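# Close the bottom drawer of the desk's steel cabinet

## Task

Shove the lowest drawer of the steel cabinet standing on the desk fully closed, so it stays shut without the robot holding it; no tool or other loose item may reach the floor, and the robot must not topple or finish leaning.

## Robot and tools

Robot: a Rainbow Robotics RB-Y1 in a physics simulation. It has a wheeled base (two drive wheels plus two rear casters, 0.66 m long, 0.58 m wide, front edge 0.10 m ahead of the wheel axle), a folding leg and torso, a head, and two seven-joint arms, each ending in a parallel gripper. The base cannot move sideways. Loose objects may occasionally get a brief push from outside.

Frames: the base frame sits on the floor midway between the drive wheels, x forward, y left, z up. The result reports chest, left_hand and right_hand in this frame; each hand point lies between its finger pads, fingers along the hand's -z and closing along its x. Printed hand positions can be off, especially at long reach. base_odometry is the base frame as it was at the scene's start, counted from wheel turns only (slip counts as travel); heading is positive to the left, -3.142 to 3.142.

execute_actions: argument actions is a list holding one action or none (empty just returns state and images). An action may contain:
- base: exactly one key. translate_m is a straight drive offset in metres from where the base is now, forward positive, -3 to 3. rotate_rad is a turn-in-place offset in radians, left (counter-clockwise from above) positive, -3.2 to 3.2. Moves that would need over 8.667 s at their top speed are refused.
- joints: a single dict of absolute targets by joint name, covering both arms, torso and head. Radians, except left_gripper_m and right_gripper_m, which are the pad opening in metres, 0 to 0.1. Ranges: torso_squat_rad 0 to 1.2 (bigger lowers the level chest); torso_shift_rad -0.3 to 0.6 (positive hips forward); torso_pitch_rad -0.2 to 1.4 (positive bows forward); torso_yaw_rad -1.5 to 1.5 (positive left). Shoulder pitch -2.356 to 2.356 (0 hangs, negative raises the arm forward and up); left_shoulder_roll_rad 0 to 3.141 (positive lifts out leftward), right_shoulder_roll_rad -3.141 to 0 (negative lifts out rightward); shoulder yaw -2.094 to 2.094; elbow -2.617 to 0.01 (negative bends); forearm roll -3.141 to 3.141; wrist pitch -1.57 to 1.919 (negative tips the hand forward); hand roll -2.705 to 2.705; head_pan_rad -0.523 to 0.523 (positive left); head_tilt_rad -0.35 to 1.57 (positive looks down). Yaw and roll signs are the same for both arms. Done tolerance is ±0.02 rad, grippers ±0.004 m.
The torso also obeys: squat + shift <= 1.52; squat - shift + pitch <= 1.57; shift + 0.5 pitch - 0.4 squat <= 0.7; shift + 0.3 pitch - 0.5 squat <= 0.39. Breaking one leaves the commanded torso joints short, reported off_target.
- speeds: optional caps for this action only, translate_m 0.05 to 0.4 m/s, rotate_rad 0.1 to 1.509 rad/s (defaults are the top values).
- min_time_s: 0.1 to 8, a minimum duration for each arm and head motion.
Top joint speeds: arms 1 rad/s (wrist-end joints 1.5), head 1.5, squat and pitch 0.3, shift 0.15, yaw 0.6, grippers 0.1 m/s. No action runs beyond 15 s. Unknown keys or out-of-range numbers cause the whole call to be rejected with no motion. Anything omitted from an action may still be driving toward an earlier target without the status showing it. The optional cameras argument picks images: head_camera, left_wrist_camera, right_wrist_camera or all; omitted/null means all, [] means none. Images come back in the order named on the pictures line. head_camera is 896x504; wrist cameras are 644x364.

wait: seconds 0 to 10; commands nothing and returns state and images. zoom_image: camera plus region [x0, y0, x1, y1] in pixels from the top-left of that camera's most recent full image, at most 504 by 504. finished_scene: scene (integer, 1 to 2) closes the current scene for good once your last command has been held; only call it when the drawer is shut and everything is stable.

Reading results: base_status and joint_status tell how each motion ended. done (for the base it only means the wheels turned the commanded amount); off_target (stopped short, may still push); time_out; contact_stop (arms and torso only, pushed back hard); stopped_with_arm (torso halted because an arm hit something); limit_stop_at_<name>, e.g. limit_stop_at_own_body (a self-collision guard acted before contact). After a stop, the joint keeps its current position and forgets the old target; a contact_stop or time_out halts the whole group (torso, left arm, or right arm). joint command not followed, usually with a cause line, means arm targets were blocked by the arm-collision check (grippers still move); not_followed joints may be retried on later actions until you send acceptable targets. on_its_own lists what this call did not command; held at gives the held target, not the actual position. joint_positions gives current values. MOTOR HOT warns from 65 °C; at 80 °C an OVER-TEMPERATURE FAULT brakes the arm, stops everything and marks cut keys limit_stop_at_motor_heat; resend targets afterward. A torque fault (contact torque reaching a load limit: shoulders 64.4 N m, elbows 33.1, wrist-end joints 23) freezes the robot for 10 s.

Cautions: after any stop, first back the arm off in its own action, then the torso. If the torso stalls at once while both hands grip one object with nothing in the way, resend every arm joint at its reported position, then the torso. The base never stops on contact and can spin or keep shoving furniture; a bent leg can reach past the front edge and a leg pressing furniture may slide the robot back unseen by odometry. Never let arms or grippers strike or squeeze each other. Each arm carries 3 kg; heavy loads far forward can tip the robot. Push the drawer gently, avoid slamming it or knocking items off the desk. While you compose a reply, the simulation keeps running and the robot holds its last command; base offsets count from the last reported state. Camera calibrations carry small errors, larger for wrist cameras on extended arms.

Each tool is called after "Call:" by a JSON object that holds its "name" and its "arguments".

## Session

Call:
{"name": "execute_actions", "arguments": {"actions": []}}

Scene clock: 0.00 s.
base_odometry: x=+0.000 y=+0.000 heading=+0.000 (m, m, rad; odometry frame)
base_status: not commanded
joint_positions: torso_squat_rad=+0.350 torso_shift_rad=+0.000 torso_pitch_rad=-0.001 torso_yaw_rad=+0.000 left_shoulder_pitch_rad=+0.019 left_shoulder_roll_rad=+0.024 left_shoulder_yaw_rad=+0.035 left_elbow_rad=-0.188 left_forearm_roll_rad=-0.023 left_wrist_pitch_rad=-0.019 left_hand_roll_rad=-0.043 left_gripper_m=+0.101 right_shoulder_pitch_rad=-0.030 right_shoulder_roll_rad=-0.016 right_shoulder_yaw_rad=-0.006 right_elbow_rad=-0.118 right_forearm_roll_rad=-0.009 right_wrist_pitch_rad=-0.029 right_hand_roll_rad=+0.026 right_gripper_m=+0.100 head_pan_rad=-0.001 head_tilt_rad=+0.401
joint_status: not commanded
chest: x=-0.2286 y=-0.0007 z=+1.2474 quat_wxyz=(+1.000, +0.001, -0.001, +0.000) (m; base frame)
left_hand: x=-0.1461 y=+0.2419 z=+0.5676 quat_wxyz=(+0.995, +0.018, -0.094, -0.014) (m; base frame)
right_hand: x=-0.1425 y=-0.2315 z=+0.5675 quat_wxyz=(+0.996, -0.008, -0.088, +0.011) (m; base frame)
pictures: head_camera, left_wrist_camera, right_wrist_camera
Images, in order (width x height): head_camera 896x504, left_wrist_camera 644x364, right_wrist_camera 644x364.

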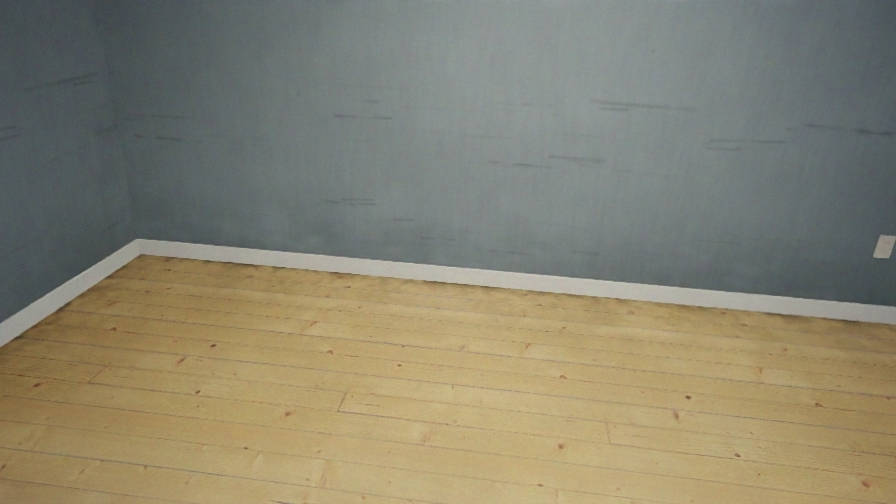

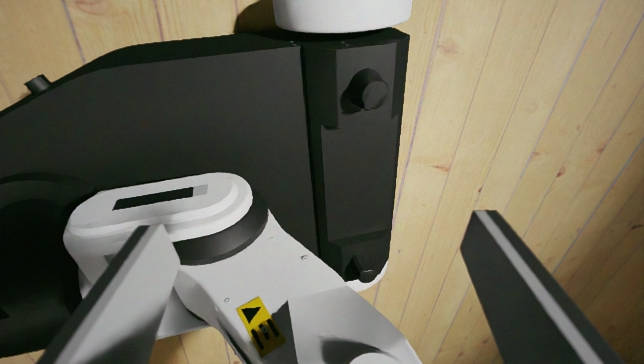

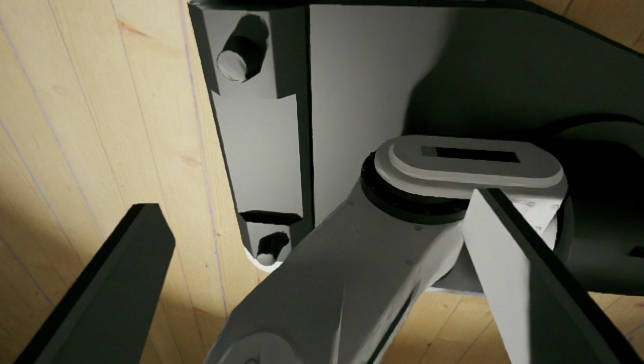

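Call:
{"name": "execute_actions", "arguments": {"actions": [{"joints":{"torso_yaw_rad":-0.9,"head_pan_rad":-0.5}}], "cameras": ["head_camera"]}}

Scene clock: 4.53 s.
base_odometry: x=+0.000 y=+0.000 heading=+0.000 (m, m, rad; odometry frame)
base_status: not commanded
joint_positions: torso_squat_rad=+0.350 torso_shift_rad=+0.000 torso_pitch_rad=-0.001 torso_yaw_rad=-0.900 left_shoulder_pitch_rad=+0.019 left_shoulder_roll_rad=+0.024 left_shoulder_yaw_rad=+0.035 left_elbow_rad=-0.189 left_forearm_roll_rad=-0.023 left_wrist_pitch_rad=-0.019 left_hand_roll_rad=-0.043 left_gripper_m=+0.101 right_shoulder_pitch_rad=-0.030 right_shoulder_roll_rad=-0.016 right_shoulder_yaw_rad=-0.006 right_elbow_rad=-0.118 right_forearm_roll_rad=-0.009 right_wrist_pitch_rad=-0.029 right_hand_roll_rad=+0.026 right_gripper_m=+0.100 head_pan_rad=-0.500 head_tilt_rad=+0.401
joint_status: all done
chest: x=-0.2286 y=-0.0007 z=+1.2474 quat_wxyz=(+0.900, +0.001, +0.000, -0.435) (m; base frame)
left_hand: x=+0.0124 y=+0.0863 z=+0.5676 quat_wxyz=(+0.890, -0.025, -0.092, -0.445) (m; base frame)
right_hand: x=-0.3564 y=-0.2107 z=+0.5673 quat_wxyz=(+0.902, -0.045, -0.075, -0.423) (m; base frame)
pictures: head_camera
camera_calibration (this result's frames):
head_camera: T_world_to_cam=[[-0.980075, -0.191578, 0.0524484, -0.294309], [-0.125537, 0.392817, -0.911008, 1.35782], [0.153926, -0.89944, -0.409041, 0.554498], [0, 0, 0, 1]] pos_world=[-0.20334, -0.0910199, 1.47923]
Images, in order (width x height): head_camera 896x504.

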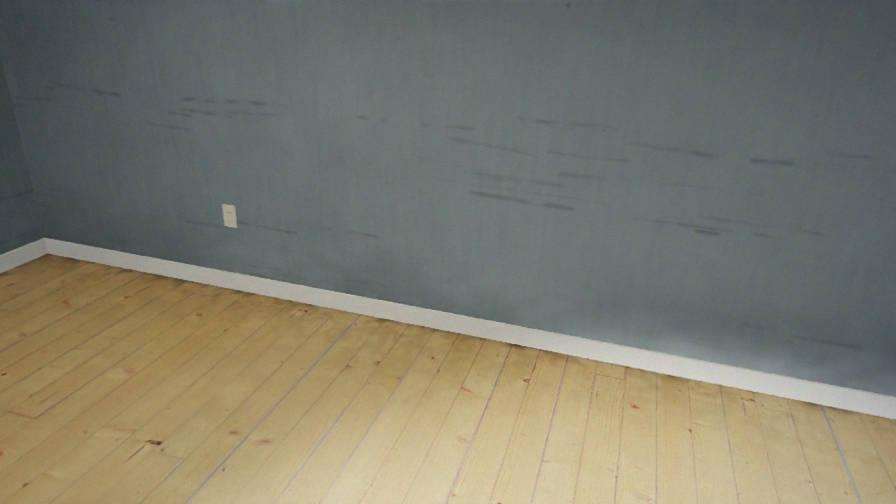

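Call:
{"name": "execute_actions", "arguments": {"actions": [{"joints":{"torso_yaw_rad":-1.5,"head_tilt_rad":0.55}}], "cameras": ["head_camera"]}}

Scene clock: 8.00 s.
base_odometry: x=+0.000 y=+0.000 heading=+0.000 (m, m, rad; odometry frame)
base_status: not commanded
joint_positions: torso_squat_rad=+0.350 torso_shift_rad=+0.000 torso_pitch_rad=-0.001 torso_yaw_rad=-1.195 left_shoulder_pitch_rad=+0.019 left_shoulder_roll_rad=+0.024 left_shoulder_yaw_rad=+0.035 left_elbow_rad=-0.189 left_forearm_roll_rad=-0.023 left_wrist_pitch_rad=-0.019 left_hand_roll_rad=-0.043 left_gripper_m=+0.101 right_shoulder_pitch_rad=-0.029 right_shoulder_roll_rad=-0.016 right_shoulder_yaw_rad=-0.006 right_elbow_rad=-0.117 right_forearm_roll_rad=-0.009 right_wrist_pitch_rad=-0.029 right_hand_roll_rad=+0.026 right_gripper_m=+0.100 head_pan_rad=-0.500 head_tilt_rad=+0.550
joint_status: torso_yaw_rad limit_stop_at_own_body (moved -0.295 of -0.600); the others done
on_its_own: torso_yaw_rad is held at -1.195, not at your -1.500, since a limit_stop_at_own_body
chest: x=-0.2286 y=-0.0007 z=+1.2474 quat_wxyz=(+0.827, +0.001, +0.000, -0.562) (m; base frame)
left_hand: x=+0.0271 y=+0.0125 z=+0.5676 quat_wxyz=(+0.815, -0.038, -0.087, -0.571) (m; base frame)
right_hand: x=-0.4122 y=-0.1640 z=+0.5673 quat_wxyz=(+0.830, -0.055, -0.067, -0.551) (m; base frame)
pictures: head_camera
camera_calibration (this result's frames):
head_camera: T_world_to_cam=[[-0.994396, 0.0937277, 0.048913, -0.292347], [0.00980803, 0.542441, -0.840037, 1.28872], [-0.105267, -0.834849, -0.54032, 0.686648], [0, 0, 0, 1]] pos_world=[-0.231067, -0.098407, 1.46788]
Images, in order (width x height): head_camera 896x504.

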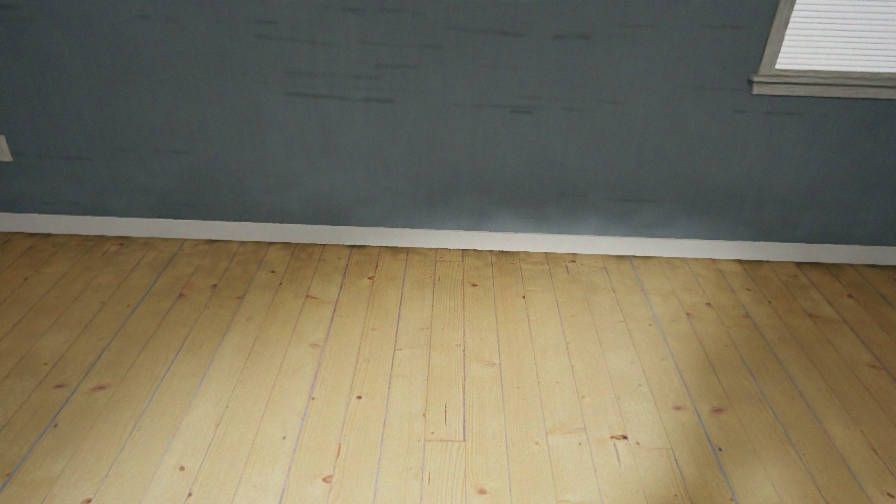

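Call:
{"name": "execute_actions", "arguments": {"actions": [{"base":{"rotate_rad":1.8},"joints":{"torso_yaw_rad":0,"head_pan_rad":0.5,"head_tilt_rad":0.45}}], "cameras": ["head_camera"]}}

Scene clock: 15.10 s.
base_odometry: x=+0.000 y=+0.000 heading=+1.799 (m, m, rad; odometry frame)
base_status: done
joint_positions: torso_squat_rad=+0.350 torso_shift_rad=+0.000 torso_pitch_rad=-0.001 torso_yaw_rad=+0.000 left_shoulder_pitch_rad=+0.020 left_shoulder_roll_rad=+0.024 left_shoulder_yaw_rad=+0.035 left_elbow_rad=-0.188 left_forearm_roll_rad=-0.023 left_wrist_pitch_rad=-0.019 left_hand_roll_rad=-0.043 left_gripper_m=+0.101 right_shoulder_pitch_rad=-0.030 right_shoulder_roll_rad=-0.016 right_shoulder_yaw_rad=-0.006 right_elbow_rad=-0.118 right_forearm_roll_rad=-0.009 right_wrist_pitch_rad=-0.029 right_hand_roll_rad=+0.026 right_gripper_m=+0.100 head_pan_rad=+0.500 head_tilt_rad=+0.450
joint_status: all done
chest: x=-0.2286 y=-0.0007 z=+1.2474 quat_wxyz=(+1.000, +0.001, -0.001, +0.000) (m; base frame)
left_hand: x=-0.1462 y=+0.2419 z=+0.5676 quat_wxyz=(+0.995, +0.018, -0.094, -0.014) (m; base frame)
right_hand: x=-0.1425 y=-0.2316 z=+0.5675 quat_wxyz=(+0.996, -0.008, -0.088, +0.011) (m; base frame)
pictures: head_camera
camera_calibration (this result's frames):
head_camera: T_world_to_cam=[[0.500227, -0.86433, 0.0520226, 0.0232619], [-0.367718, -0.26644, -0.890951, 1.27238], [0.783936, 0.426548, -0.451111, 0.761178], [0, 0, 0, 1]] pos_world=[-0.140476, 0.0344389, 1.47579]
Images, in order (width x height): head_camera 896x504.

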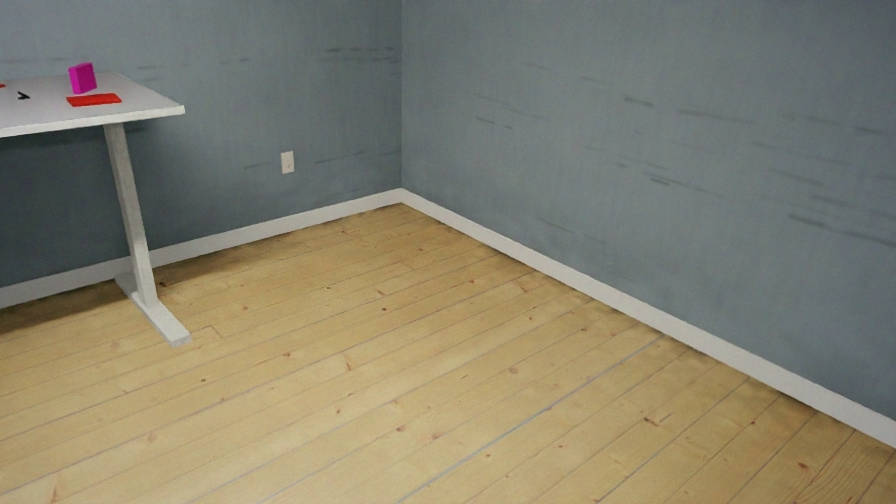

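Call:
{"name": "execute_actions", "arguments": {"actions": [{"base":{"rotate_rad":1.25},"joints":{"head_pan_rad":0.0,"head_tilt_rad":0.3,"torso_squat_rad":0.1}}], "cameras": ["head_camera"]}}

Scene clock: 20.97 s.
base_odometry: x=+0.000 y=+0.000 heading=+3.049 (m, m, rad; odometry frame)
base_status: done
joint_positions: torso_squat_rad=+0.100 torso_shift_rad=+0.000 torso_pitch_rad=-0.001 torso_yaw_rad=+0.000 left_shoulder_pitch_rad=+0.020 left_shoulder_roll_rad=+0.024 left_shoulder_yaw_rad=+0.035 left_elbow_rad=-0.188 left_forearm_roll_rad=-0.023 left_wrist_pitch_rad=-0.019 left_hand_roll_rad=-0.043 left_gripper_m=+0.101 right_shoulder_pitch_rad=-0.030 right_shoulder_roll_rad=-0.016 right_shoulder_yaw_rad=-0.006 right_elbow_rad=-0.118 right_forearm_roll_rad=-0.009 right_wrist_pitch_rad=-0.029 right_hand_roll_rad=+0.026 right_gripper_m=+0.100 head_pan_rad=+0.000 head_tilt_rad=+0.300
joint_status: all done
chest: x=-0.2286 y=-0.0007 z=+1.2864 quat_wxyz=(+1.000, +0.001, -0.001, +0.000) (m; base frame)
left_hand: x=-0.1462 y=+0.2419 z=+0.6066 quat_wxyz=(+0.995, +0.018, -0.094, -0.014) (m; base frame)
right_hand: x=-0.1426 y=-0.2316 z=+0.6065 quat_wxyz=(+0.996, -0.008, -0.088, +0.011) (m; base frame)
pictures: head_camera
camera_calibration (this result's frames):
head_camera: T_world_to_cam=[[0.0166049, -0.998379, 0.0544464, -0.082533], [-0.3127, -0.0569077, -0.948146, 1.4037], [0.949707, -0.00128156, -0.313138, 0.607553], [0, 0, 0, 1]] pos_world=[-0.136688, -0.00173906, 1.52566]
Images, in order (width x height): head_camera 896x504.

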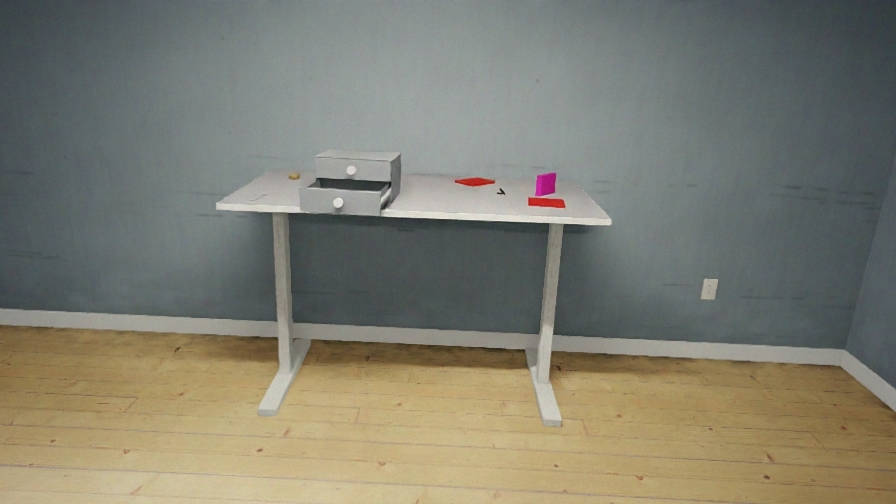

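Call:
{"name": "zoom_image", "arguments": {"camera": "head_camera", "region": [210, 130, 450, 240]}}

Region (210, 130, 450, 240) of head_camera's 896x504 image, scaled by 2.100, with more detail than that image has; it fills the top 231 rows of this view, and the rest is white.

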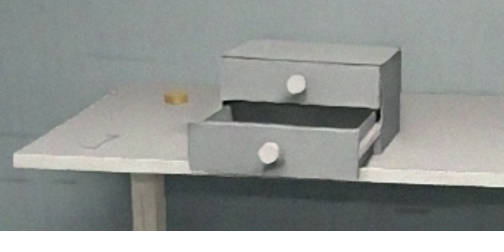

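Call:
{"name": "execute_actions", "arguments": {"actions": [{"base":{"rotate_rad":0.18}}], "cameras": []}}

Call:
{"name": "execute_actions", "arguments": {"actions": [{"base":{"translate_m":1.4},"joints":{"head_tilt_rad":0.55,"torso_squat_rad":0.0}}], "cameras": []}}

Call:
{"name": "execute_actions", "arguments": {"actions": [{"base":{"rotate_rad":-0.15}}], "cameras": ["head_camera"]}}

Scene clock: 41.40 s.
base_odometry: x=+0.000 y=+0.000 heading=-3.055 (m, m, rad; odometry frame)
base_status: done
joint_positions: torso_squat_rad=+0.100 torso_shift_rad=+0.000 torso_pitch_rad=-0.001 torso_yaw_rad=+0.000 left_shoulder_pitch_rad=+0.020 left_shoulder_roll_rad=+0.024 left_shoulder_yaw_rad=+0.035 left_elbow_rad=-0.188 left_forearm_roll_rad=-0.023 left_wrist_pitch_rad=-0.019 left_hand_roll_rad=-0.043 left_gripper_m=+0.101 right_shoulder_pitch_rad=-0.030 right_shoulder_roll_rad=-0.016 right_shoulder_yaw_rad=-0.006 right_elbow_rad=-0.118 right_forearm_roll_rad=-0.009 right_wrist_pitch_rad=-0.029 right_hand_roll_rad=+0.026 right_gripper_m=+0.100 head_pan_rad=+0.000 head_tilt_rad=+0.300
joint_status: not commanded
chest: x=-0.2286 y=-0.0007 z=+1.2864 quat_wxyz=(+1.000, +0.001, -0.001, +0.000) (m; base frame)
left_hand: x=-0.1461 y=+0.2419 z=+0.6066 quat_wxyz=(+0.995, +0.018, -0.094, -0.014) (m; base frame)
right_hand: x=-0.1426 y=-0.2316 z=+0.6065 quat_wxyz=(+0.996, -0.008, -0.088, +0.011) (m; base frame)
pictures: none
No camera images: the call's "cameras" was empty. Leave "cameras" out to get every camera's image.

Scene clock: 46.43 s.
base_odometry: x=-1.394 y=-0.123 heading=-3.054 (m, m, rad; odometry frame)
base_status: done
joint_positions: torso_squat_rad=+0.000 torso_shift_rad=+0.000 torso_pitch_rad=-0.001 torso_yaw_rad=+0.000 left_shoulder_pitch_rad=+0.019 left_shoulder_roll_rad=+0.024 left_shoulder_yaw_rad=+0.035 left_elbow_rad=-0.188 left_forearm_roll_rad=-0.023 left_wrist_pitch_rad=-0.019 left_hand_roll_rad=-0.043 left_gripper_m=+0.101 right_shoulder_pitch_rad=-0.030 right_shoulder_roll_rad=-0.016 right_shoulder_yaw_rad=-0.006 right_elbow_rad=-0.118 right_forearm_roll_rad=-0.009 right_wrist_pitch_rad=-0.029 right_hand_roll_rad=+0.026 right_gripper_m=+0.100 head_pan_rad=+0.000 head_tilt_rad=+0.550
joint_status: all done
chest: x=-0.2286 y=-0.0007 z=+1.2899 quat_wxyz=(+1.000, +0.001, -0.001, +0.000) (m; base frame)
left_hand: x=-0.1460 y=+0.2419 z=+0.6101 quat_wxyz=(+0.995, +0.018, -0.094, -0.014) (m; base frame)
right_hand: x=-0.1425 y=-0.2316 z=+0.6100 quat_wxyz=(+0.996, -0.008, -0.088, +0.011) (m; base frame)
pictures: none
No camera images: the call's "cameras" was empty. Leave "cameras" out to get every camera's image.

Scene clock: 48.13 s.
base_odometry: x=-1.395 y=-0.123 heading=+3.080 (m, m, rad; odometry frame)
base_status: done
joint_positions: torso_squat_rad=+0.000 torso_shift_rad=+0.000 torso_pitch_rad=-0.001 torso_yaw_rad=+0.000 left_shoulder_pitch_rad=+0.019 left_shoulder_roll_rad=+0.024 left_shoulder_yaw_rad=+0.035 left_elbow_rad=-0.188 left_forearm_roll_rad=-0.023 left_wrist_pitch_rad=-0.019 left_hand_roll_rad=-0.043 left_gripper_m=+0.101 right_shoulder_pitch_rad=-0.030 right_shoulder_roll_rad=-0.016 right_shoulder_yaw_rad=-0.006 right_elbow_rad=-0.118 right_forearm_roll_rad=-0.009 right_wrist_pitch_rad=-0.029 right_hand_roll_rad=+0.026 right_gripper_m=+0.100 head_pan_rad=+0.000 head_tilt_rad=+0.550
joint_status: not commanded
chest: x=-0.2286 y=-0.0007 z=+1.2899 quat_wxyz=(+1.000, +0.001, -0.001, +0.000) (m; base frame)
left_hand: x=-0.1460 y=+0.2419 z=+0.6101 quat_wxyz=(+0.995, +0.018, -0.094, -0.014) (m; base frame)
right_hand: x=-0.1425 y=-0.2316 z=+0.6100 quat_wxyz=(+0.996, -0.008, -0.088, +0.011) (m; base frame)
pictures: head_camera
camera_calibration (this result's frames):
head_camera: T_world_to_cam=[[0.0298638, -0.998369, 0.0486519, -0.0713294], [-0.537482, -0.0570772, -0.841341, 1.20141], [0.842746, -0.00102385, -0.53831, 0.92201], [0, 0, 0, 1]] pos_world=[-0.129156, -0.00169611, 1.51059]
Images, in order (width x height): head_camera 896x504.

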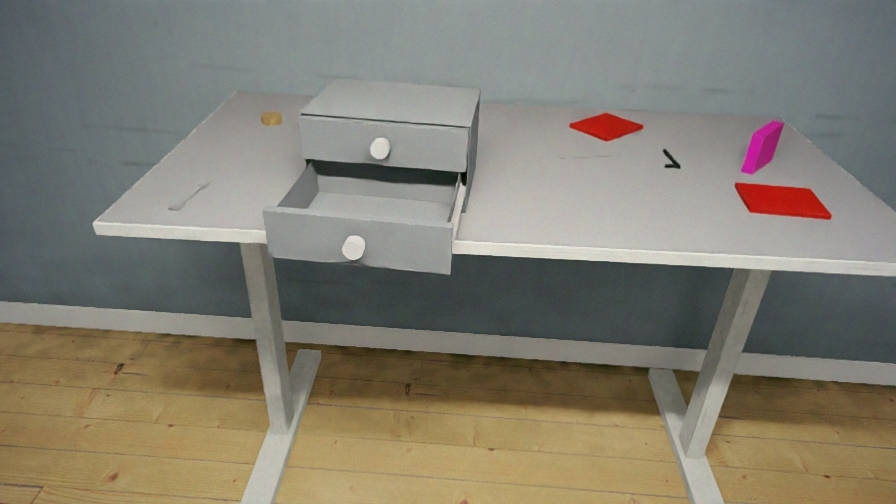

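Call:
{"name": "execute_actions", "arguments": {"actions": [{"base":{"rotate_rad":-0.08},"joints":{"left_shoulder_pitch_rad":-0.3,"left_shoulder_roll_rad":0.05,"left_shoulder_yaw_rad":0,"left_elbow_rad":-0.8,"left_wrist_pitch_rad":-0.3,"left_hand_roll_rad":-1.57,"left_forearm_roll_rad":0,"head_tilt_rad":0.7}}], "cameras": ["head_camera","left_wrist_camera"]}}

Scene clock: 69.53 s.
base_odometry: x=-1.395 y=-0.122 heading=+3.000 (m, m, rad; odometry frame)
base_status: done
joint_positions: torso_squat_rad=+0.000 torso_shift_rad=+0.000 torso_pitch_rad=-0.001 torso_yaw_rad=+0.000 left_shoulder_pitch_rad=-0.300 left_shoulder_roll_rad=+0.050 left_shoulder_yaw_rad=+0.000 left_elbow_rad=-0.800 left_forearm_roll_rad=+0.000 left_wrist_pitch_rad=-0.300 left_hand_roll_rad=-1.570 left_gripper_m=+0.101 right_shoulder_pitch_rad=-0.030 right_shoulder_roll_rad=-0.016 right_shoulder_yaw_rad=-0.006 right_elbow_rad=-0.118 right_forearm_roll_rad=-0.009 right_wrist_pitch_rad=-0.029 right_hand_roll_rad=+0.026 right_gripper_m=+0.100 head_pan_rad=+0.000 head_tilt_rad=+0.700
joint_status: all done
chest: x=-0.2286 y=-0.0007 z=+1.2899 quat_wxyz=(+1.000, +0.001, -0.001, +0.000) (m; base frame)
left_hand: x=+0.3168 y=+0.2000 z=+0.9245 quat_wxyz=(+0.505, +0.449, -0.454, -0.581) (m; base frame)
right_hand: x=-0.1425 y=-0.2316 z=+0.6100 quat_wxyz=(+0.996, -0.008, -0.088, +0.011) (m; base frame)
pictures: head_camera, left_wrist_camera
camera_calibration (this result's frames):
head_camera: T_world_to_cam=[[0.0369261, -0.998366, 0.0436112, -0.062379], [-0.657146, -0.0571371, -0.751595, 1.04292], [0.752859, -0.00090548, -0.658182, 1.08205], [0, 0, 0, 1]] pos_world=[-0.126974, -0.00170768, 1.49876]
left_wrist_camera: T_world_to_cam=[[-0.115844, -0.988768, -0.094432, 0.321231], [-0.724196, 0.149147, -0.673272, 0.858111], [0.679794, -0.00960709, -0.73334, 0.546957], [0, 0, 0, 1]] pos_world=[0.286836, 0.194893, 1.00918]
Images, in order (width x height): head_camera 896x504, left_wrist_camera 644x364.

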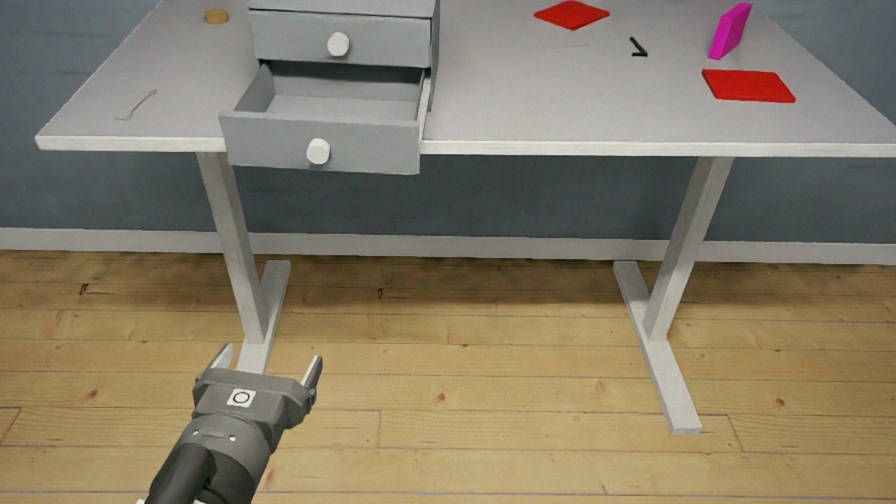

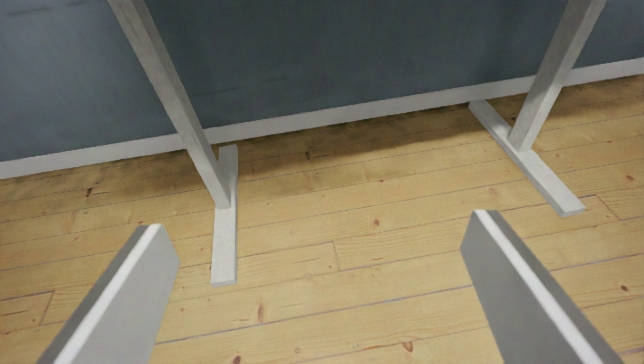

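Call:
{"name": "execute_actions", "arguments": {"actions": [{"base":{"translate_m":0.3},"joints":{"left_shoulder_yaw_rad":0.05,"left_elbow_rad":-0.92,"left_wrist_pitch_rad":-0.24,"left_hand_roll_rad":-1.5,"head_tilt_rad":0.7}}], "cameras": ["head_camera","left_wrist_camera"]}}

Scene clock: 75.33 s.
base_odometry: x=-1.692 y=-0.080 heading=+2.999 (m, m, rad; odometry frame)
base_status: done
joint_positions: torso_squat_rad=+0.000 torso_shift_rad=+0.000 torso_pitch_rad=-0.001 torso_yaw_rad=+0.000 left_shoulder_pitch_rad=-0.300 left_shoulder_roll_rad=+0.050 left_shoulder_yaw_rad=+0.050 left_elbow_rad=-0.920 left_forearm_roll_rad=+0.000 left_wrist_pitch_rad=-0.240 left_hand_roll_rad=-1.500 left_gripper_m=+0.101 right_shoulder_pitch_rad=-0.030 right_shoulder_roll_rad=-0.016 right_shoulder_yaw_rad=-0.006 right_elbow_rad=-0.118 right_forearm_roll_rad=-0.009 right_wrist_pitch_rad=-0.029 right_hand_roll_rad=+0.026 right_gripper_m=+0.100 head_pan_rad=+0.000 head_tilt_rad=+0.700
joint_status: all done
chest: x=-0.2285 y=-0.0007 z=+1.2899 quat_wxyz=(+1.000, +0.001, +0.000, +0.000) (m; base frame)
left_hand: x=+0.3361 y=+0.2169 z=+0.9655 quat_wxyz=(+0.527, +0.455, -0.480, -0.534) (m; base frame)
right_hand: x=-0.1425 y=-0.2316 z=+0.6100 quat_wxyz=(+0.996, -0.008, -0.088, +0.011) (m; base frame)
pictures: head_camera, left_wrist_camera
camera_calibration (this result's frames):
head_camera: T_world_to_cam=[[0.0369374, -0.998365, 0.043615, -0.0623799], [-0.657234, -0.0571474, -0.751517, 1.04284], [0.752781, -0.000906153, -0.65827, 1.0821], [0, 0, 0, 1]] pos_world=[-0.126887, -0.00170164, 1.49875]
left_wrist_camera: T_world_to_cam=[[-0.0583341, -0.998209, -0.0132489, 0.248394], [-0.689579, 0.0498875, -0.72249, 0.954498], [0.721857, -0.0330097, -0.691254, 0.51435], [0, 0, 0, 1]] pos_world=[0.301404, 0.21731, 1.04845]
Images, in order (width x height): head_camera 896x504, left_wrist_camera 644x364.

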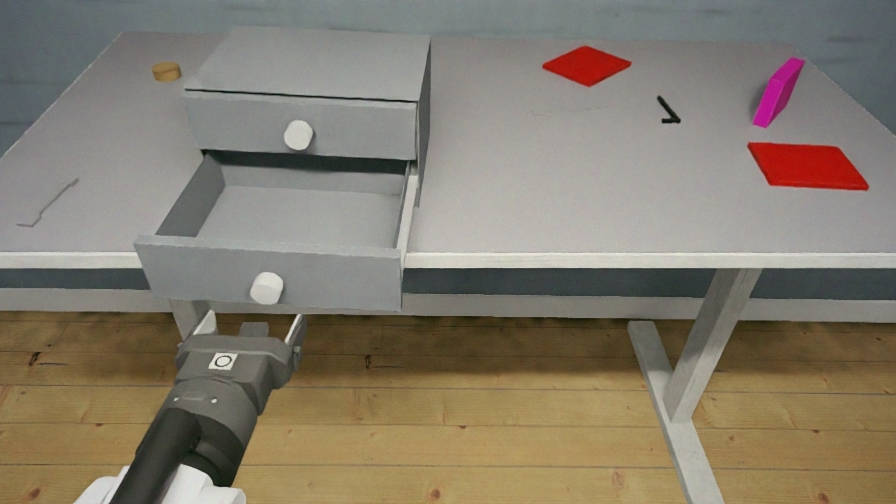

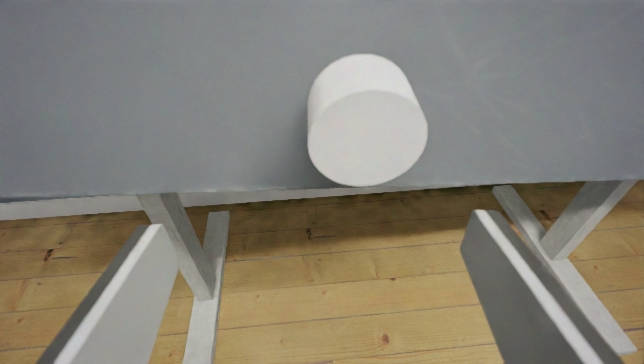

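Call:
{"name": "execute_actions", "arguments": {"actions": [{"joints":{"left_shoulder_yaw_rad":0.02,"left_elbow_rad":-0.99,"left_wrist_pitch_rad":-0.2}}], "cameras": ["left_wrist_camera"]}}

Call:
{"name": "execute_actions", "arguments": {"actions": [{"base":{"translate_m":0.12},"speeds":{"translate_m":0.06}}], "cameras": ["head_camera","left_wrist_camera"]}}

Scene clock: 84.37 s.
base_odometry: x=-1.692 y=-0.080 heading=+2.999 (m, m, rad; odometry frame)
base_status: not commanded
joint_positions: torso_squat_rad=+0.000 torso_shift_rad=+0.000 torso_pitch_rad=-0.001 torso_yaw_rad=+0.000 left_shoulder_pitch_rad=-0.300 left_shoulder_roll_rad=+0.050 left_shoulder_yaw_rad=+0.020 left_elbow_rad=-0.990 left_forearm_roll_rad=+0.000 left_wrist_pitch_rad=-0.200 left_hand_roll_rad=-1.500 left_gripper_m=+0.101 right_shoulder_pitch_rad=-0.030 right_shoulder_roll_rad=-0.016 right_shoulder_yaw_rad=-0.006 right_elbow_rad=-0.118 right_forearm_roll_rad=-0.009 right_wrist_pitch_rad=-0.029 right_hand_roll_rad=+0.026 right_gripper_m=+0.100 head_pan_rad=+0.000 head_tilt_rad=+0.700
joint_status: all done
chest: x=-0.2286 y=-0.0007 z=+1.2899 quat_wxyz=(+1.000, +0.001, +0.000, +0.000) (m; base frame)
left_hand: x=+0.3439 y=+0.2025 z=+0.9879 quat_wxyz=(+0.510, +0.457, -0.493, -0.536) (m; base frame)
right_hand: x=-0.1425 y=-0.2316 z=+0.6100 quat_wxyz=(+0.996, -0.008, -0.088, +0.011) (m; base frame)
pictures: left_wrist_camera
camera_calibration (this result's frames):
left_wrist_camera: T_world_to_cam=[[-0.0873318, -0.995936, -0.0220264, 0.253013], [-0.666614, 0.0748564, -0.741635, 0.982767], [0.740269, -0.0500851, -0.670442, 0.500248], [0, 0, 0, 1]] pos_world=[0.306904, 0.203474, 1.06981]
Images, in order (width x height): left_wrist_camera 644x364.

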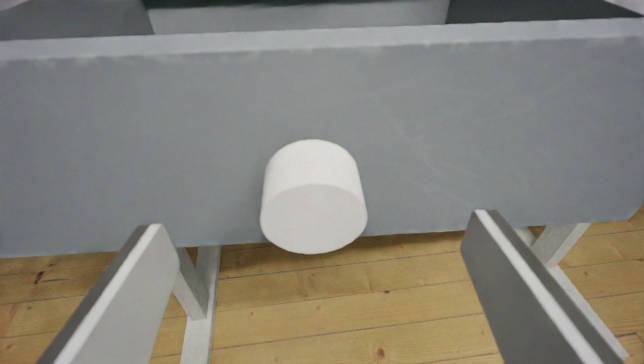

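Scene clock: 87.07 s.
base_odometry: x=-1.811 y=-0.063 heading=+2.998 (m, m, rad; odometry frame)
base_status: done
joint_positions: torso_squat_rad=+0.000 torso_shift_rad=+0.000 torso_pitch_rad=-0.001 torso_yaw_rad=+0.000 left_shoulder_pitch_rad=-0.300 left_shoulder_roll_rad=+0.050 left_shoulder_yaw_rad=+0.020 left_elbow_rad=-0.990 left_forearm_roll_rad=+0.000 left_wrist_pitch_rad=-0.200 left_hand_roll_rad=-1.500 left_gripper_m=+0.101 right_shoulder_pitch_rad=-0.030 right_shoulder_roll_rad=-0.016 right_shoulder_yaw_rad=-0.006 right_elbow_rad=-0.118 right_forearm_roll_rad=-0.009 right_wrist_pitch_rad=-0.029 right_hand_roll_rad=+0.026 right_gripper_m=+0.100 head_pan_rad=+0.000 head_tilt_rad=+0.700
joint_status: not commanded
chest: x=-0.2286 y=-0.0007 z=+1.2899 quat_wxyz=(+1.000, +0.001, -0.001, +0.000) (m; base frame)
left_hand: x=+0.3438 y=+0.2025 z=+0.9878 quat_wxyz=(+0.510, +0.457, -0.493, -0.536) (m; base frame)
right_hand: x=-0.1425 y=-0.2316 z=+0.6100 quat_wxyz=(+0.996, -0.008, -0.088, +0.011) (m; base frame)
pictures: head_camera, left_wrist_camera
camera_calibration (this result's frames):
head_camera: T_world_to_cam=[[0.0369405, -0.998365, 0.043621, -0.062384], [-0.657159, -0.057154, -0.751582, 1.04291], [0.752846, -0.00090214, -0.658196, 1.08206], [0, 0, 0, 1]] pos_world=[-0.126966, -0.00169962, 1.49876]
left_wrist_camera: T_world_to_cam=[[-0.0873366, -0.995935, -0.0220271, 0.253012], [-0.666712, 0.0748667, -0.741546, 0.982614], [0.740181, -0.0500784, -0.67054, 0.500396], [0, 0, 0, 1]] pos_world=[0.306834, 0.203477, 1.06976]
Images, in order (width x height): head_camera 896x504, left_wrist_camera 644x364.

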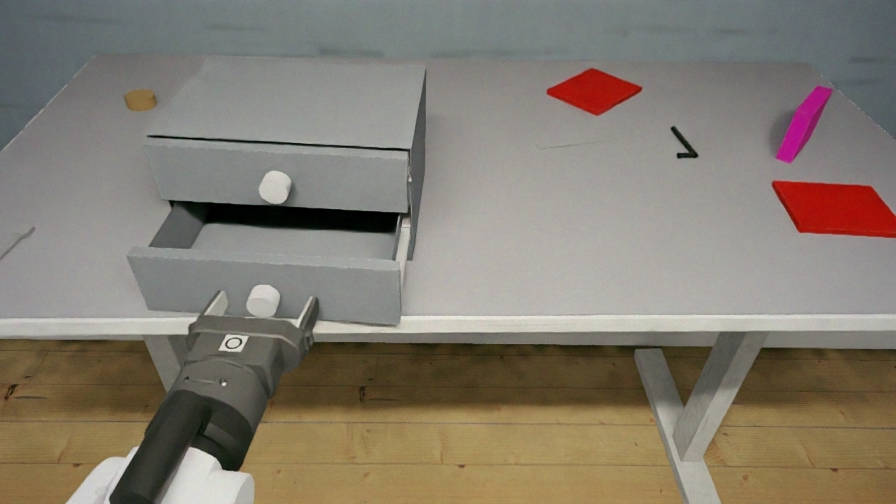

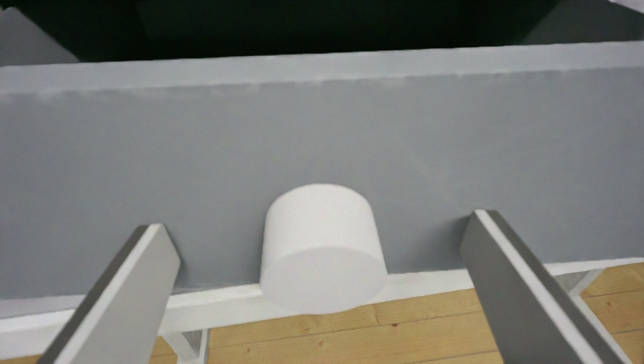

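Call:
{"name": "execute_actions", "arguments": {"actions": [{"base":{"translate_m":0.09},"speeds":{"translate_m":0.05}}], "cameras": ["head_camera","left_wrist_camera"]}}

Scene clock: 93.00 s.
base_odometry: x=-1.900 y=-0.050 heading=+2.997 (m, m, rad; odometry frame)
base_status: done
joint_positions: torso_squat_rad=+0.000 torso_shift_rad=+0.000 torso_pitch_rad=-0.001 torso_yaw_rad=+0.000 left_shoulder_pitch_rad=-0.300 left_shoulder_roll_rad=+0.050 left_shoulder_yaw_rad=+0.020 left_elbow_rad=-0.990 left_forearm_roll_rad=+0.000 left_wrist_pitch_rad=-0.200 left_hand_roll_rad=-1.500 left_gripper_m=+0.101 right_shoulder_pitch_rad=-0.030 right_shoulder_roll_rad=-0.016 right_shoulder_yaw_rad=-0.006 right_elbow_rad=-0.118 right_forearm_roll_rad=-0.009 right_wrist_pitch_rad=-0.029 right_hand_roll_rad=+0.026 right_gripper_m=+0.100 head_pan_rad=+0.000 head_tilt_rad=+0.700
joint_status: not commanded
chest: x=-0.2286 y=-0.0007 z=+1.2899 quat_wxyz=(+1.000, +0.001, -0.001, +0.000) (m; base frame)
left_hand: x=+0.3438 y=+0.2026 z=+0.9878 quat_wxyz=(+0.510, +0.457, -0.493, -0.536) (m; base frame)
right_hand: x=-0.1425 y=-0.2316 z=+0.6100 quat_wxyz=(+0.996, -0.008, -0.088, +0.011) (m; base frame)
pictures: head_camera, left_wrist_camera
camera_calibration (this result's frames):
head_camera: T_world_to_cam=[[0.0369405, -0.998365, 0.0436213, -0.0623845], [-0.65716, -0.0571542, -0.751581, 1.04291], [0.752846, -0.000902364, -0.658196, 1.08206], [0, 0, 0, 1]] pos_world=[-0.126959, -0.00169951, 1.49876]
left_wrist_camera: T_world_to_cam=[[-0.0873269, -0.995936, -0.0220207, 0.253008], [-0.666751, 0.074858, -0.741512, 0.982565], [0.740147, -0.0500716, -0.670578, 0.500434], [0, 0, 0, 1]] pos_world=[0.306825, 0.203484, 1.06974]
Images, in order (width x height): head_camera 896x504, left_wrist_camera 644x364.

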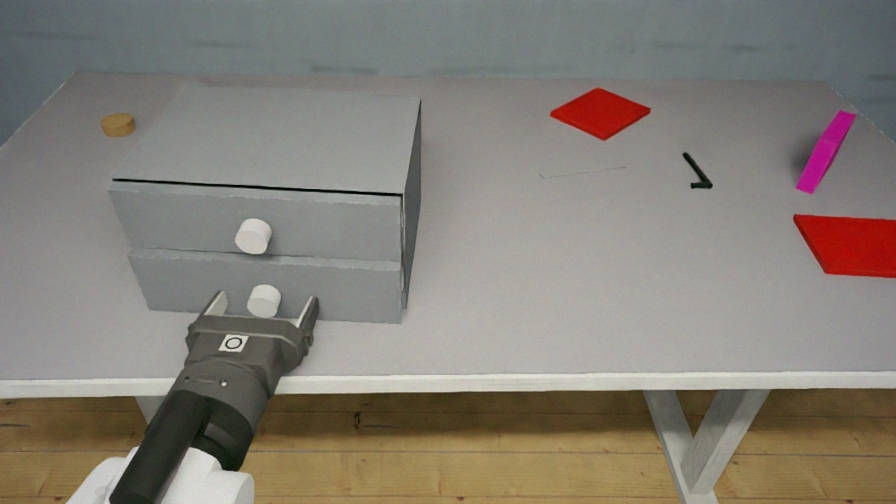

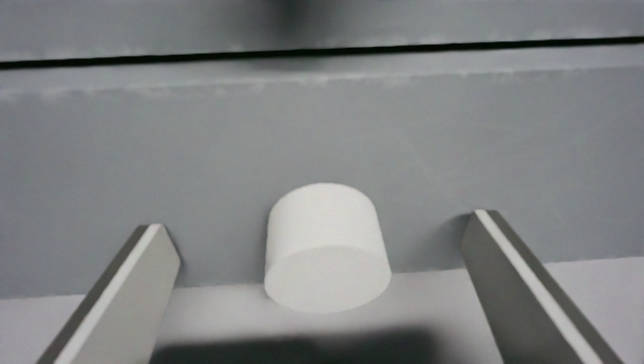

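Call:
{"name": "execute_actions", "arguments": {"actions": [{"base":{"translate_m":0.016},"speeds":{"translate_m":0.05}}], "cameras": ["head_camera","left_wrist_camera"]}}

Call:
{"name": "zoom_image", "arguments": {"camera": "head_camera", "region": [300, 170, 460, 340]}}

Scene clock: 101.20 s.
base_odometry: x=-1.915 y=-0.048 heading=+2.997 (m, m, rad; odometry frame)
base_status: done
joint_positions: torso_squat_rad=+0.000 torso_shift_rad=-0.001 torso_pitch_rad=-0.002 torso_yaw_rad=+0.000 left_shoulder_pitch_rad=-0.296 left_shoulder_roll_rad=+0.050 left_shoulder_yaw_rad=+0.020 left_elbow_rad=-0.990 left_forearm_roll_rad=+0.000 left_wrist_pitch_rad=-0.201 left_hand_roll_rad=-1.500 left_gripper_m=+0.100 right_shoulder_pitch_rad=-0.030 right_shoulder_roll_rad=-0.016 right_shoulder_yaw_rad=-0.006 right_elbow_rad=-0.118 right_forearm_roll_rad=-0.009 right_wrist_pitch_rad=-0.029 right_hand_roll_rad=+0.026 right_gripper_m=+0.100 head_pan_rad=+0.000 head_tilt_rad=+0.700
joint_status: not commanded
chest: x=-0.2297 y=-0.0008 z=+1.2899 quat_wxyz=(+1.000, +0.001, -0.001, +0.000) (m; base frame)
left_hand: x=+0.3418 y=+0.2032 z=+0.9868 quat_wxyz=(+0.511, +0.457, -0.492, -0.536) (m; base frame)
right_hand: x=-0.1426 y=-0.2316 z=+0.6101 quat_wxyz=(+0.996, -0.008, -0.088, +0.011) (m; base frame)
pictures: head_camera, left_wrist_camera
camera_calibration (this result's frames):
head_camera: T_world_to_cam=[[0.037284, -0.998358, 0.0434863, -0.0622235], [-0.656078, -0.0572794, -0.752516, 1.04361], [0.753772, -0.000473617, -0.657136, 1.08175], [0, 0, 0, 1]] pos_world=[-0.128379, -0.00183142, 1.4989]
left_wrist_camera: T_world_to_cam=[[-0.0860097, -0.996055, -0.0218552, 0.252839], [-0.667951, 0.0739263, -0.740524, 0.980048], [0.739218, -0.049094, -0.671674, 0.502511], [0, 0, 0, 1]] pos_world=[0.304906, 0.204061, 1.0688]
Images, in order (width x height): head_camera 896x504, left_wrist_camera 644x364.

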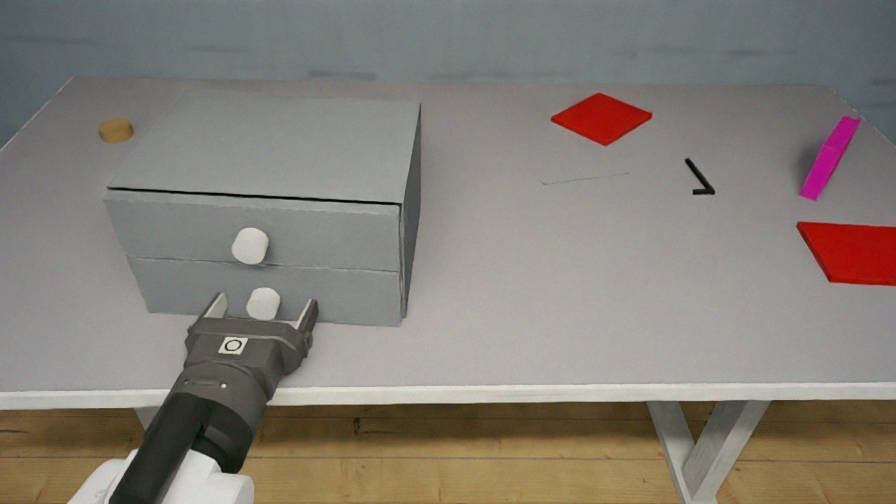

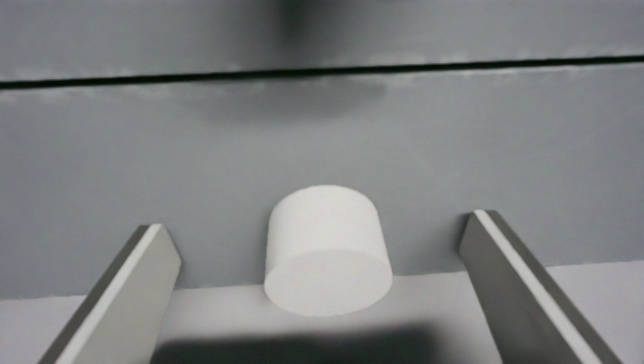

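Region (300, 170, 460, 340) of head_camera's 896x504 image, scaled by 2.965, with more detail than that image has; it fills the left 474 columns of this view, and the rest is white.

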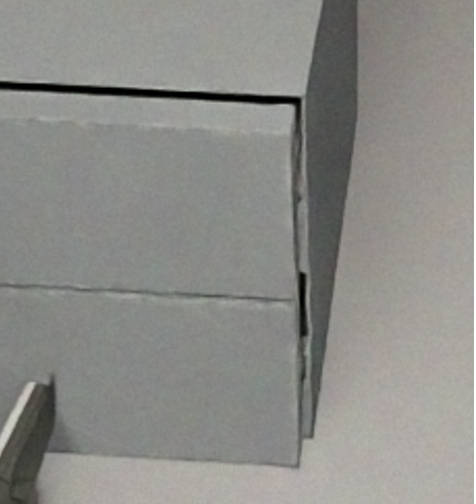

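Closed and at the stop. Back off.

Call:
{"name": "execute_actions", "arguments": {"actions": [{"base":{"translate_m":-0.06}}], "cameras": ["head_camera","left_wrist_camera"]}}

Scene clock: 105.47 s.
base_odometry: x=-1.856 y=-0.056 heading=+2.998 (m, m, rad; odometry frame)
base_status: done
joint_positions: torso_squat_rad=+0.000 torso_shift_rad=+0.000 torso_pitch_rad=-0.001 torso_yaw_rad=+0.000 left_shoulder_pitch_rad=-0.300 left_shoulder_roll_rad=+0.050 left_shoulder_yaw_rad=+0.020 left_elbow_rad=-0.990 left_forearm_roll_rad=+0.000 left_wrist_pitch_rad=-0.200 left_hand_roll_rad=-1.500 left_gripper_m=+0.101 right_shoulder_pitch_rad=-0.030 right_shoulder_roll_rad=-0.016 right_shoulder_yaw_rad=-0.006 right_elbow_rad=-0.118 right_forearm_roll_rad=-0.009 right_wrist_pitch_rad=-0.029 right_hand_roll_rad=+0.026 right_gripper_m=+0.100 head_pan_rad=+0.000 head_tilt_rad=+0.700
joint_status: not commanded
chest: x=-0.2286 y=-0.0007 z=+1.2899 quat_wxyz=(+1.000, +0.001, -0.001, +0.000) (m; base frame)
left_hand: x=+0.3438 y=+0.2024 z=+0.9878 quat_wxyz=(+0.510, +0.457, -0.493, -0.536) (m; base frame)
right_hand: x=-0.1426 y=-0.2316 z=+0.6100 quat_wxyz=(+0.996, -0.008, -0.088, +0.011) (m; base frame)
pictures: head_camera, left_wrist_camera
camera_calibration (this result's frames):
head_camera: T_world_to_cam=[[0.0370047, -0.998364, 0.0435921, -0.0623465], [-0.657111, -0.0571745, -0.751622, 1.04296], [0.752885, -0.000831313, -0.658152, 1.08203], [0, 0, 0, 1]] pos_world=[-0.126997, -0.00171452, 1.49876]
left_wrist_camera: T_world_to_cam=[[-0.0874575, -0.995928, -0.0218769, 0.252754], [-0.666679, 0.0748343, -0.741578, 0.982619], [0.740196, -0.0502717, -0.67051, 0.500438], [0, 0, 0, 1]] pos_world=[0.306775, 0.203349, 1.06977]
Images, in order (width x height): head_camera 896x504, left_wrist_camera 644x364.

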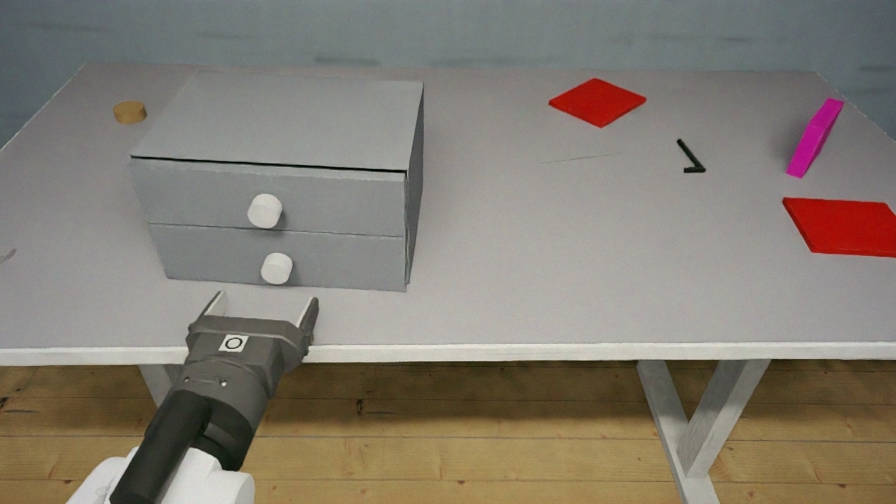

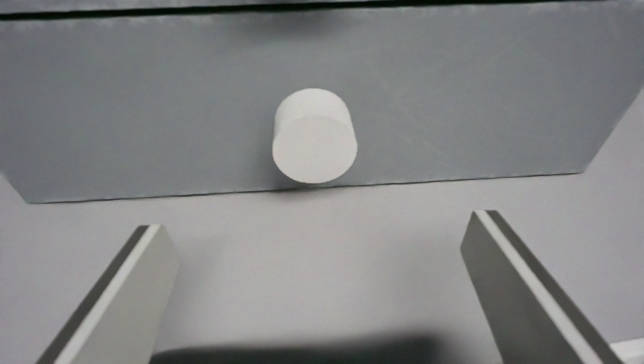

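Call:
{"name": "finished_scene", "arguments": {"scene": 1}}

The scene is finished: the task was done.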